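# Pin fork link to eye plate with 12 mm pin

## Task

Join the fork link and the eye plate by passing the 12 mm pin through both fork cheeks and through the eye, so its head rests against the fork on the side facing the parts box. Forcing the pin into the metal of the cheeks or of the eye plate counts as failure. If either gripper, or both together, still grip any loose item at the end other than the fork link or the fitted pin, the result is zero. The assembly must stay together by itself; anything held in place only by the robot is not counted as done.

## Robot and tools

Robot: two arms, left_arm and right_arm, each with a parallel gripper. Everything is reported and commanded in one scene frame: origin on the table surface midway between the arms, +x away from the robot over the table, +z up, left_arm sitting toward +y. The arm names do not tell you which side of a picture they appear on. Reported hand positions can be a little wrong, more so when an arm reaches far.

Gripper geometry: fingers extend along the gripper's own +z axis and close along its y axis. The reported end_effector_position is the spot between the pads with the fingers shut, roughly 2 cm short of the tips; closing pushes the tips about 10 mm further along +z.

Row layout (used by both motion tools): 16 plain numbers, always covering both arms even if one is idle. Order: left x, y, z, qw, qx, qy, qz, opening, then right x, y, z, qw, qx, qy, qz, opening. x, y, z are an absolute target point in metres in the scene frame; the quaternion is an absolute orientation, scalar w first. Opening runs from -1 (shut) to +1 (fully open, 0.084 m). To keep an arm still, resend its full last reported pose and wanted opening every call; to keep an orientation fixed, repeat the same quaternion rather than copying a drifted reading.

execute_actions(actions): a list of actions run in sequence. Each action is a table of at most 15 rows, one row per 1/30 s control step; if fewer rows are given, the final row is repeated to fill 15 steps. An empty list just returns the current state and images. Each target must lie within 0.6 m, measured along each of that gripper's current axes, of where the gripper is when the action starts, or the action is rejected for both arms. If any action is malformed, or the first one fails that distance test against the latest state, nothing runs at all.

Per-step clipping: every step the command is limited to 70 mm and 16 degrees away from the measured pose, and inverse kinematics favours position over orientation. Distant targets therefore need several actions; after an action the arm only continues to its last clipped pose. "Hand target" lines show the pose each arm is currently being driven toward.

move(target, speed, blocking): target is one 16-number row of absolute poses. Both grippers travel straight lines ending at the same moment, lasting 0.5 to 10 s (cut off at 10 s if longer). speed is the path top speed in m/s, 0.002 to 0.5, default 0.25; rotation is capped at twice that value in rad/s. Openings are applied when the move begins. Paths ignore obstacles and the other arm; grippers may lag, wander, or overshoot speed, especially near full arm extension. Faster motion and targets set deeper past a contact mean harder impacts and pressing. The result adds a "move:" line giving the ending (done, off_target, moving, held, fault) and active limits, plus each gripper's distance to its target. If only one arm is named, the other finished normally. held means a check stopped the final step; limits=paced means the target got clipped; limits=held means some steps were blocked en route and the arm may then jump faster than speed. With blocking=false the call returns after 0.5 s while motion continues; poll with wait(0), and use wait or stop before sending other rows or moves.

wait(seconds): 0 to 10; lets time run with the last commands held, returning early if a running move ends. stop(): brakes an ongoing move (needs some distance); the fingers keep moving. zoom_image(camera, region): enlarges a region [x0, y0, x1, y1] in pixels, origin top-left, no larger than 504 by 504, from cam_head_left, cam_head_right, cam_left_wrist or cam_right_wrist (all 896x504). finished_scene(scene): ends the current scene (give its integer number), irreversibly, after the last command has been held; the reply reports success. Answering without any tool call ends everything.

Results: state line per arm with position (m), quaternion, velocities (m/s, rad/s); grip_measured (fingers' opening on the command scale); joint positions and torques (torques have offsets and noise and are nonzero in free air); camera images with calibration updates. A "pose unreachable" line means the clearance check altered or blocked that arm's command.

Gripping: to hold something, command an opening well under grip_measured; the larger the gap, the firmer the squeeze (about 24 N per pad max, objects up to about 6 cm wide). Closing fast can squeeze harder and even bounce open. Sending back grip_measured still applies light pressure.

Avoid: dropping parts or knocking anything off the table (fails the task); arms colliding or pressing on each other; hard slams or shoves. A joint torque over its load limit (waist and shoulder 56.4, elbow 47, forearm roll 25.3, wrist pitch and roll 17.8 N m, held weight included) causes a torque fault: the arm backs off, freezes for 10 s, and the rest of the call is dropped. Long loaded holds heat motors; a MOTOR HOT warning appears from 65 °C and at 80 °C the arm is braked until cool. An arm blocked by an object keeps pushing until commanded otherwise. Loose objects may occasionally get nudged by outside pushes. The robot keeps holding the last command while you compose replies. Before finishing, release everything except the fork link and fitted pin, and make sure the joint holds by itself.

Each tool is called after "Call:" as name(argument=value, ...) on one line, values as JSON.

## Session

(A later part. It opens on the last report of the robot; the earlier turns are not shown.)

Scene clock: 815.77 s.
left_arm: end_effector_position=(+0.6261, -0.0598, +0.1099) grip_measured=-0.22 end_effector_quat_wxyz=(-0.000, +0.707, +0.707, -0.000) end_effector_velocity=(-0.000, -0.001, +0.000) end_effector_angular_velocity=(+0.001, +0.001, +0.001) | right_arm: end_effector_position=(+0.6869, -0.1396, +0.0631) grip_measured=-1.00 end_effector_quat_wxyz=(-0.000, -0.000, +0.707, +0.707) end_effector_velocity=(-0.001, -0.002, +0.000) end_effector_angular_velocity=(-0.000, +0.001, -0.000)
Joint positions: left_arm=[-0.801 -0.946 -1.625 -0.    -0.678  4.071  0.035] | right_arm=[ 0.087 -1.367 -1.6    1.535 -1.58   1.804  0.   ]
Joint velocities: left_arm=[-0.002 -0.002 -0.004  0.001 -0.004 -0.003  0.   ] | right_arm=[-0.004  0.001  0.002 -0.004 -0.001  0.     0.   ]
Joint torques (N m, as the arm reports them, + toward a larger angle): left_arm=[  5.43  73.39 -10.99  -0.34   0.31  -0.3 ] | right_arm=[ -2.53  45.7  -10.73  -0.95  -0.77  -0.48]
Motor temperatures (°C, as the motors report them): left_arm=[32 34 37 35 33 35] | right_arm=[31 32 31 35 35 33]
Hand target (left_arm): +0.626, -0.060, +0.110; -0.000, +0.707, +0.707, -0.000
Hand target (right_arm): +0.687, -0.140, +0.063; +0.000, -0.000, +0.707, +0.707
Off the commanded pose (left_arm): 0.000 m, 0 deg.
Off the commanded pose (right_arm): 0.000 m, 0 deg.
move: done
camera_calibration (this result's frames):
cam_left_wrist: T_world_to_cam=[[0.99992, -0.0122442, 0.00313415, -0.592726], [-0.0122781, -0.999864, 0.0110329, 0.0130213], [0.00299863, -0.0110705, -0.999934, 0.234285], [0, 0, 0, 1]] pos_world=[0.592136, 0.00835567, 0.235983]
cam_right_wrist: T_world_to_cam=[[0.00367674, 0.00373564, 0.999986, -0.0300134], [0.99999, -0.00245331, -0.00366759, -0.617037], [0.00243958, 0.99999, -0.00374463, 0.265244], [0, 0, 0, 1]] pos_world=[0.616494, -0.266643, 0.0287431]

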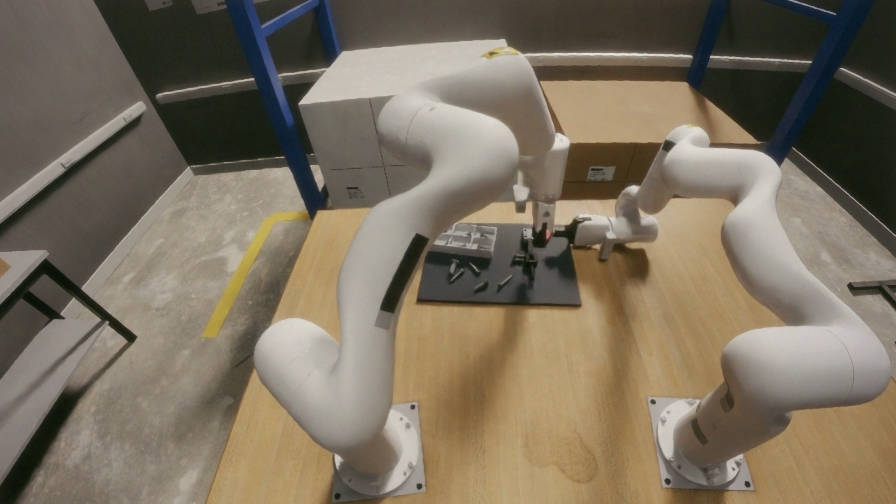

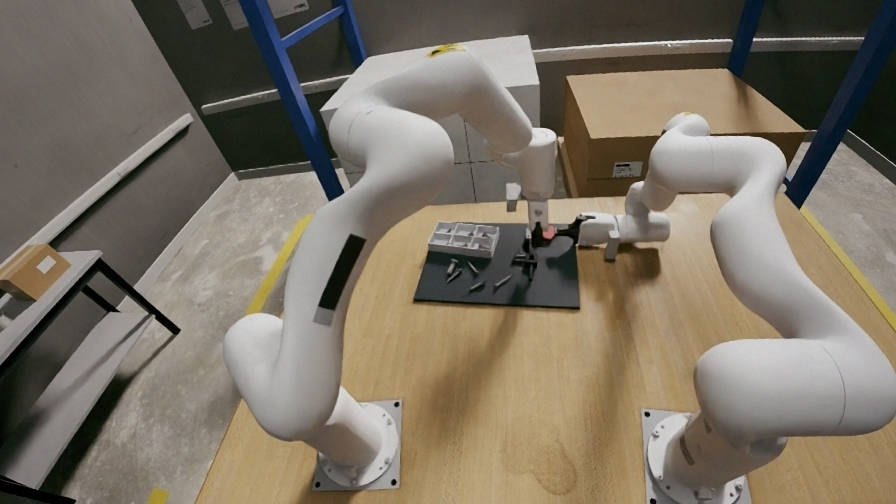

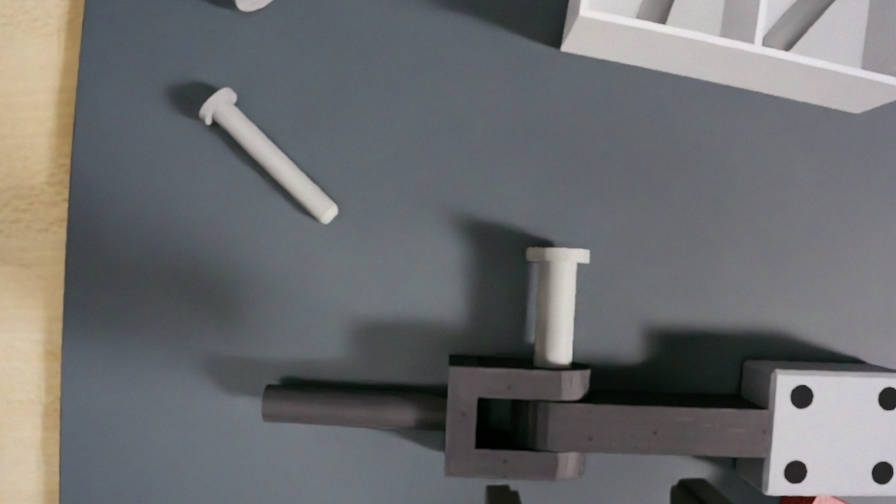

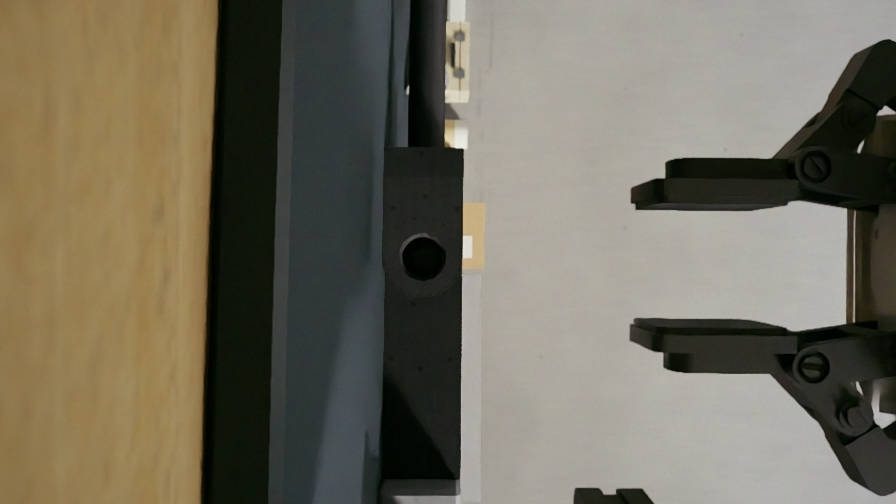

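Call:
move(target=[0.629,0.03,0.09,0,0.723,0.691,0,-1,0.687,-0.14,0.063,0,0,0.707,0.707,-1], speed=0.1)

Call:
move(target=[0.629,0.03,0.041,0,0.723,0.691,0,-1,0.687,-0.14,0.063,0,0,0.707,0.707,-1], speed=0.04)

Call:
move(target=[0.6284,0.014,0.041,0,0.723,0.691,0,-1,0.687,-0.14,0.063,0,0,0.707,0.707,-1], speed=0.004)

Scene clock: 820.03 s.
left_arm: end_effector_position=(+0.6288, +0.0298, +0.0900) grip_measured=-1.00 end_effector_quat_wxyz=(+0.000, +0.723, +0.691, +0.000) end_effector_velocity=(+0.001, +0.002, +0.001) end_effector_angular_velocity=(-0.001, -0.001, -0.000) | right_arm: end_effector_position=(+0.6870, -0.1400, +0.0630) grip_measured=-1.00 end_effector_quat_wxyz=(+0.000, +0.000, +0.707, +0.707) end_effector_velocity=(-0.001, +0.001, -0.000) end_effector_angular_velocity=(-0.000, -0.000, +0.003)
Joint positions: left_arm=[-0.688 -0.873 -1.436  0.001 -0.563  4.228  0.   ] | right_arm=[ 0.086 -1.367 -1.6    1.535 -1.579  1.804  0.   ]
Joint velocities: left_arm=[ 0.003  0.003  0.003 -0.001  0.002  0.005  0.   ] | right_arm=[ 0.001 -0.    -0.    -0.002 -0.    -0.     0.   ]
Joint torques (N m, as the arm reports them, + toward a larger angle): left_arm=[  6.72  70.45 -10.38  -0.19   0.35  -0.2 ] | right_arm=[  0.15  44.43 -11.76  -1.53  -0.41   0.12]
Motor temperatures (°C, as the motors report them): left_arm=[32 34 37 35 33 35] | right_arm=[31 32 31 35 35 33]
Hand target (left_arm): +0.629, +0.030, +0.090; +0.000, +0.723, +0.691, +0.000
Hand target (right_arm): +0.687, -0.140, +0.063; +0.000, +0.000, +0.707, +0.707
Off the commanded pose (left_arm): 0.000 m, 0 deg.
Off the commanded pose (right_arm): 0.000 m, 0 deg.
move: done
camera_calibration (this result's frames):
cam_left_wrist: T_world_to_cam=[[0.998355, -0.0572242, 0.00368807, -0.591941], [-0.0572609, -0.998301, 0.0107751, 0.13108], [0.00306521, -0.0109686, -0.999935, 0.215268], [0, 0, 0, 1]] pos_world=[0.597813, 0.0993456, 0.216025]
cam_right_wrist: T_world_to_cam=[[0.00370033, 0.0042015, 0.999984, -0.0298507], [0.99999, -0.00258024, -0.00368951, -0.617107], [0.0025647, 0.999988, -0.00421101, 0.265592], [0, 0, 0, 1]] pos_world=[0.61653, -0.267056, 0.0286918]

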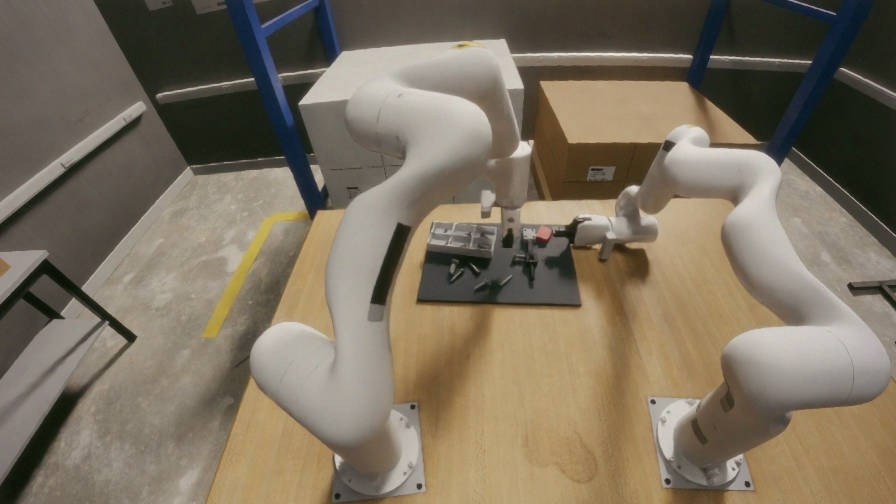

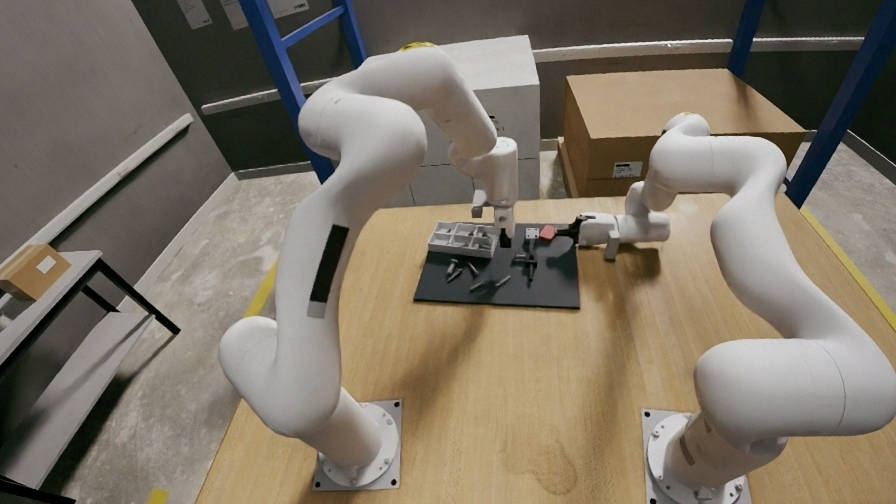

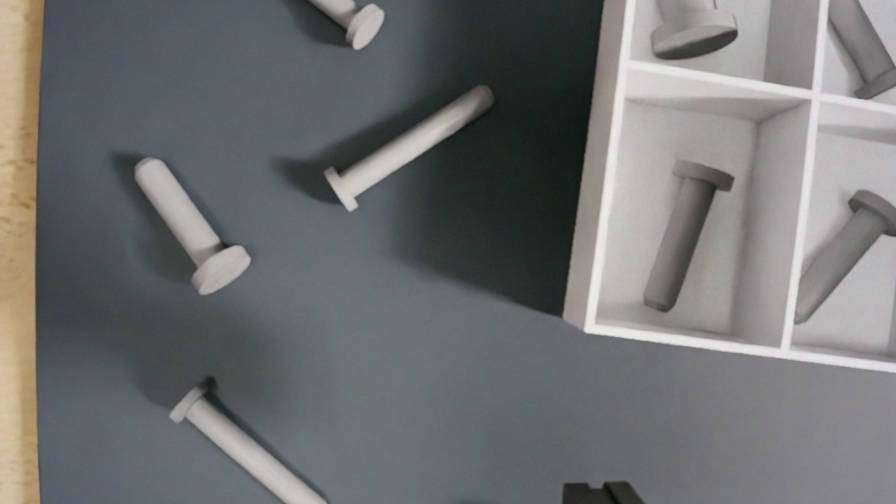

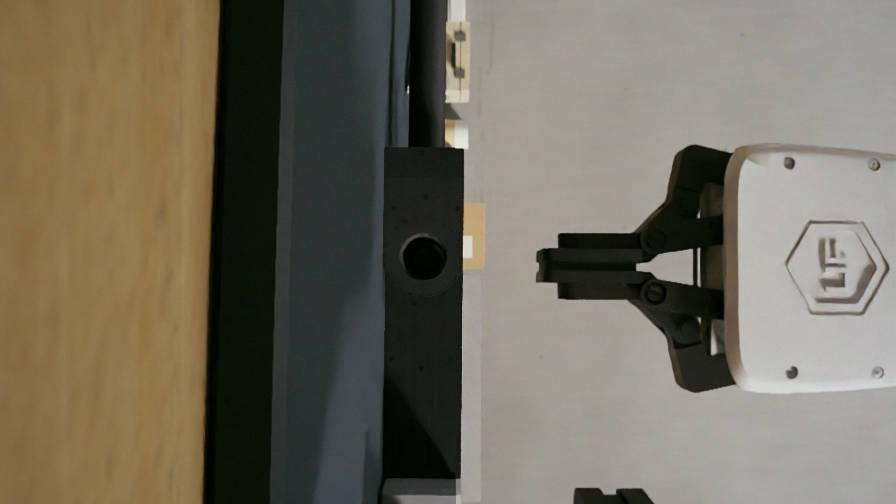

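Scene clock: 821.63 s.
left_arm: end_effector_position=(+0.6291, +0.0300, +0.0413) grip_measured=-1.00 end_effector_quat_wxyz=(+0.000, +0.723, +0.691, +0.000) end_effector_velocity=(+0.001, -0.000, -0.001) end_effector_angular_velocity=(-0.001, -0.001, +0.000) | right_arm: end_effector_position=(+0.6870, -0.1400, +0.0630) grip_measured=-1.00 end_effector_quat_wxyz=(-0.000, +0.000, +0.707, +0.707) end_effector_velocity=(-0.001, +0.002, +0.000) end_effector_angular_velocity=(-0.000, -0.001, +0.004)
Joint positions: left_arm=[-0.688 -0.956 -1.452  0.    -0.496  4.229  0.   ] | right_arm=[ 0.086 -1.367 -1.6    1.535 -1.579  1.804  0.   ]
Joint velocities: left_arm=[ 0.    -0.003 -0.001  0.     0.003 -0.     0.   ] | right_arm=[ 0.003  0.    -0.001 -0.002 -0.    -0.     0.   ]
Joint torques (N m, as the arm reports them, + toward a larger angle): left_arm=[ 5.86 71.5  -9.41 -0.6   0.31 -0.25] | right_arm=[ -1.44  46.88 -10.71  -1.21  -0.61  -0.01]
Motor temperatures (°C, as the motors report them): left_arm=[32 34 37 35 33 35] | right_arm=[31 32 31 35 35 33]
Hand target (left_arm): +0.629, +0.030, +0.041; -0.000, +0.723, +0.691, +0.000
Hand target (right_arm): +0.687, -0.140, +0.063; +0.000, +0.000, +0.707, +0.707
Off the commanded pose (left_arm): 0.000 m, 0 deg.
Off the commanded pose (right_arm): 0.000 m, 0 deg.
move: done
camera_calibration (this result's frames):
cam_left_wrist: T_world_to_cam=[[0.998353, -0.0572616, 0.0035545, -0.592116], [-0.0572972, -0.998298, 0.0108894, 0.13185], [0.00292491, -0.0110751, -0.999934, 0.166631], [0, 0, 0, 1]] pos_world=[0.598208, 0.0995651, 0.167289]
cam_right_wrist: T_world_to_cam=[[0.00370091, 0.00420588, 0.999984, -0.0298497], [0.99999, -0.00257933, -0.00369008, -0.617107], [0.00256377, 0.999988, -0.00421538, 0.265594], [0, 0, 0, 1]] pos_world=[0.616531, -0.267057, 0.0286916]

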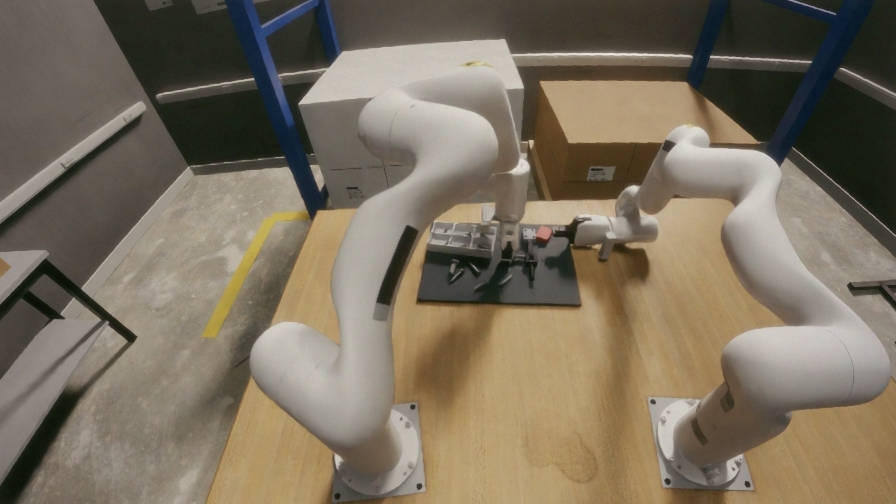

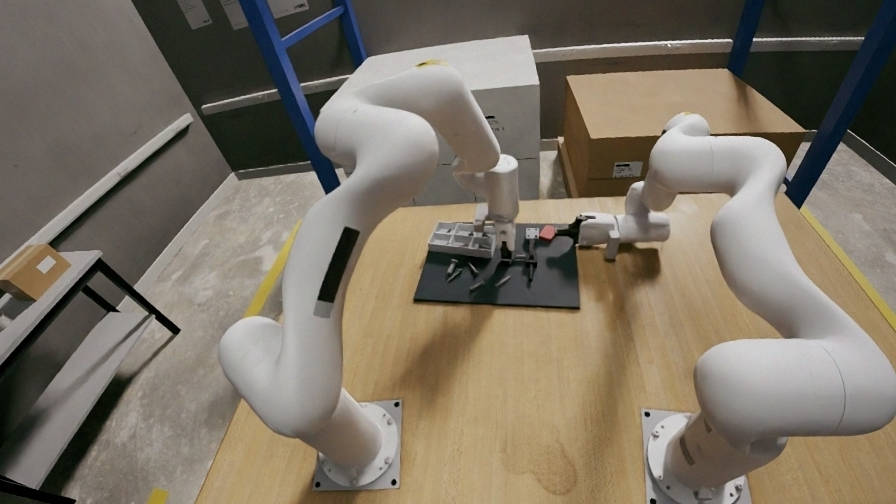

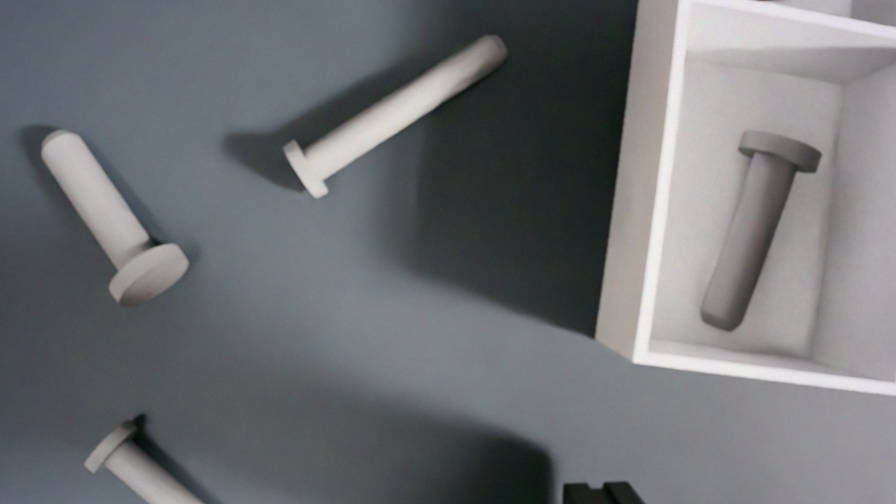

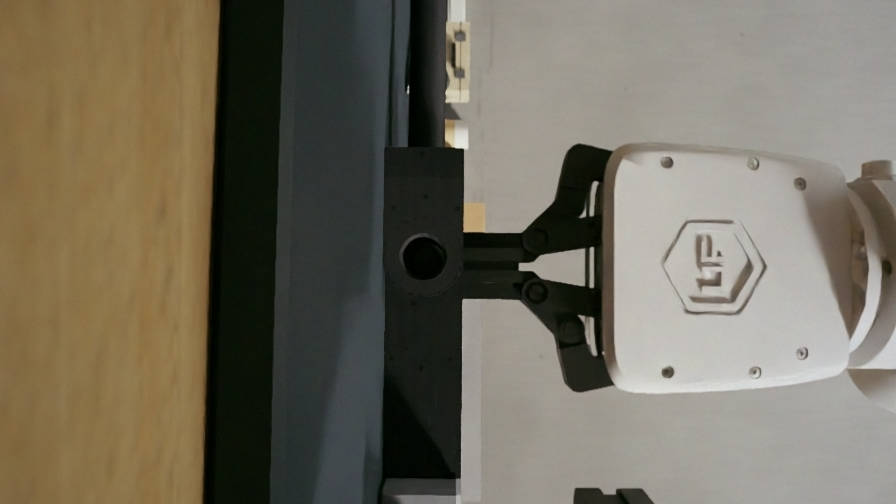

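Scene clock: 825.83 s.
left_arm: end_effector_position=(+0.6290, +0.0213, +0.0410) grip_measured=-1.00 end_effector_quat_wxyz=(-0.007, +0.721, +0.693, -0.001) end_effector_velocity=(+0.000, +0.000, +0.000) end_effector_angular_velocity=(+0.001, +0.001, +0.000) | right_arm: end_effector_position=(+0.6870, -0.1400, +0.0630) grip_measured=-1.00 end_effector_quat_wxyz=(+0.000, +0.000, +0.707, +0.707) end_effector_velocity=(+0.000, +0.000, +0.000) end_effector_angular_velocity=(+0.000, -0.001, -0.000)
Joint positions: left_arm=[-0.7   -0.971 -1.481  0.005 -0.523  4.208  0.   ] | right_arm=[ 0.086 -1.367 -1.6    1.535 -1.579  1.804  0.   ]
Joint velocities: left_arm=[ 0.    -0.001 -0.002  0.001 -0.003 -0.001  0.   ] | right_arm=[ 0.     0.    -0.     0.001 -0.    -0.     0.   ]
Joint torques (N m, as the arm reports them, + toward a larger angle): left_arm=[-48.82  70.51 -19.42 -11.07   6.57  -0.36] | right_arm=[-3.15 45.99 -9.74 -1.53 -0.73  0.1 ]
Motor temperatures (°C, as the motors report them): left_arm=[32 34 37 35 33 35] | right_arm=[31 32 31 35 35 33]
Hand target (left_arm): +0.628, +0.014, +0.041; -0.000, +0.723, +0.691, -0.000
Hand target (right_arm): +0.687, -0.140, +0.063; -0.000, +0.000, +0.707, +0.707
Off the commanded pose (left_arm): 0.007 m, 1 deg.
Off the commanded pose (right_arm): 0.000 m, 0 deg.
move: off_target (left_arm)
camera_calibration (this result's frames):
cam_left_wrist: T_world_to_cam=[[0.998596, -0.0524991, -0.00701496, -0.592339], [-0.0524805, -0.998618, 0.00282017, 0.120499], [-0.00715333, -0.00244806, -0.999971, 0.172473], [0, 0, 0, 1]] pos_world=[0.599065, 0.089657, 0.167973]
cam_right_wrist: T_world_to_cam=[[0.0037009, 0.00420584, 0.999984, -0.0298497], [0.99999, -0.00257959, -0.00369007, -0.617107], [0.00256403, 0.999988, -0.00421535, 0.265594], [0, 0, 0, 1]] pos_world=[0.616531, -0.267057, 0.0286917]

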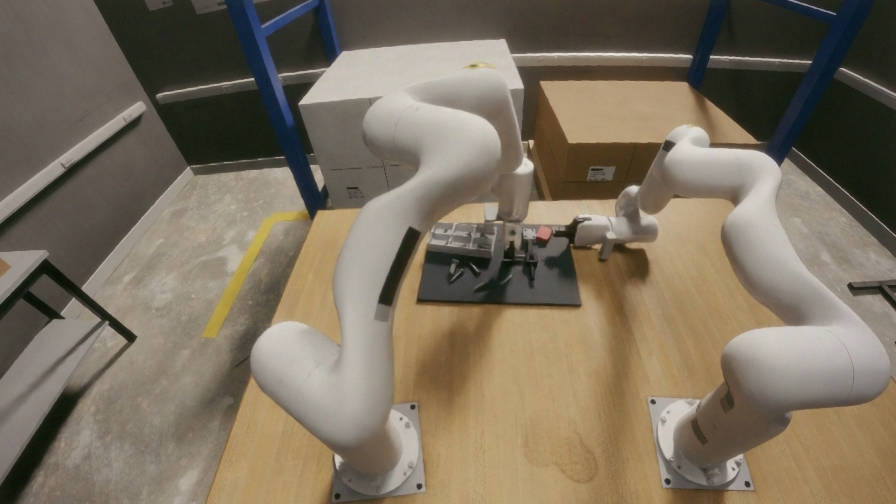

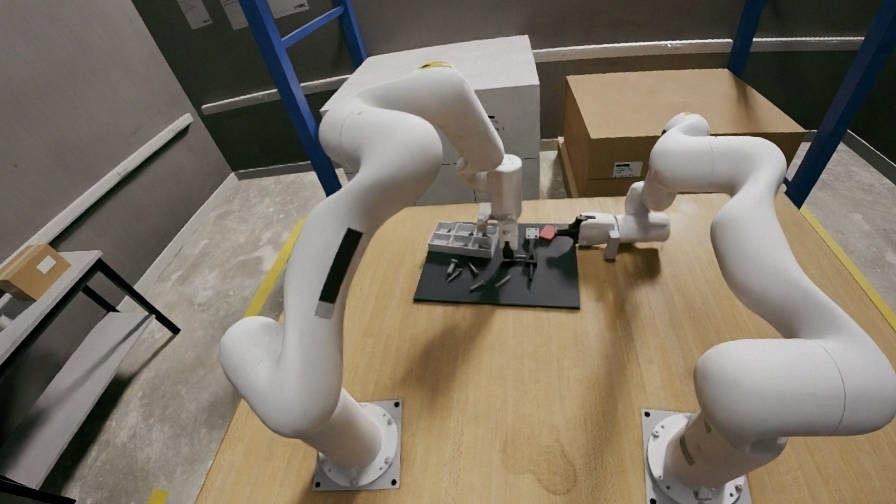

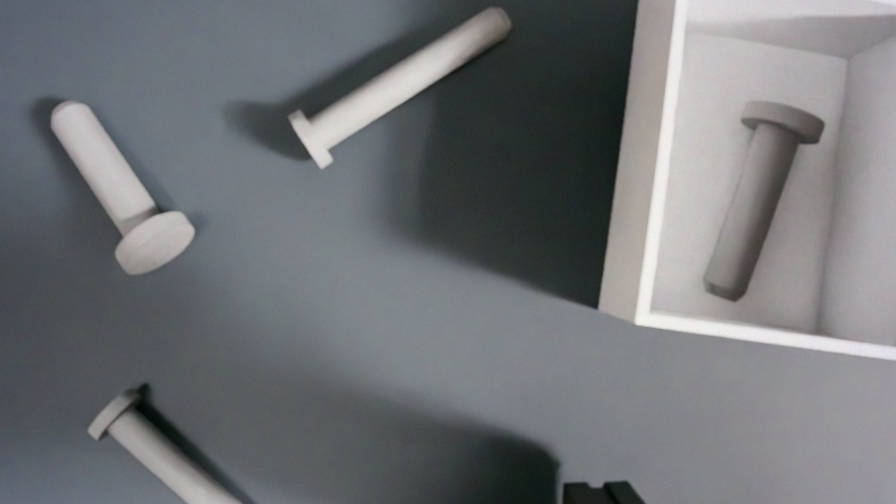

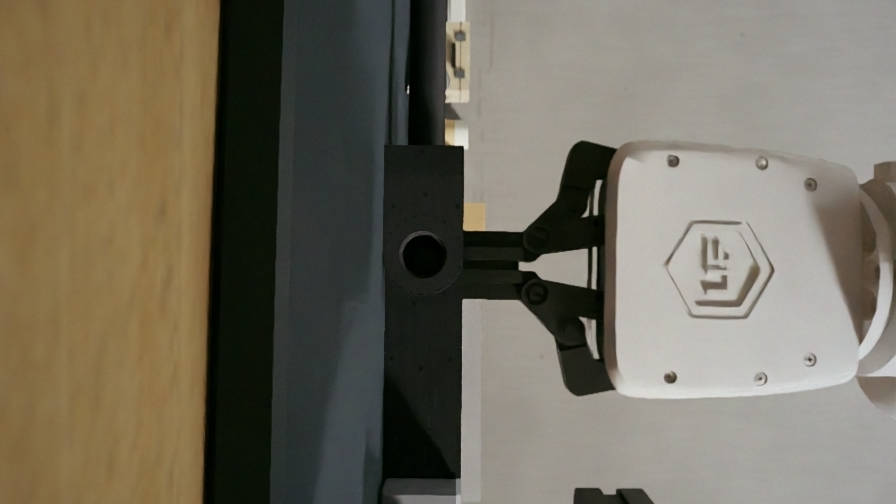

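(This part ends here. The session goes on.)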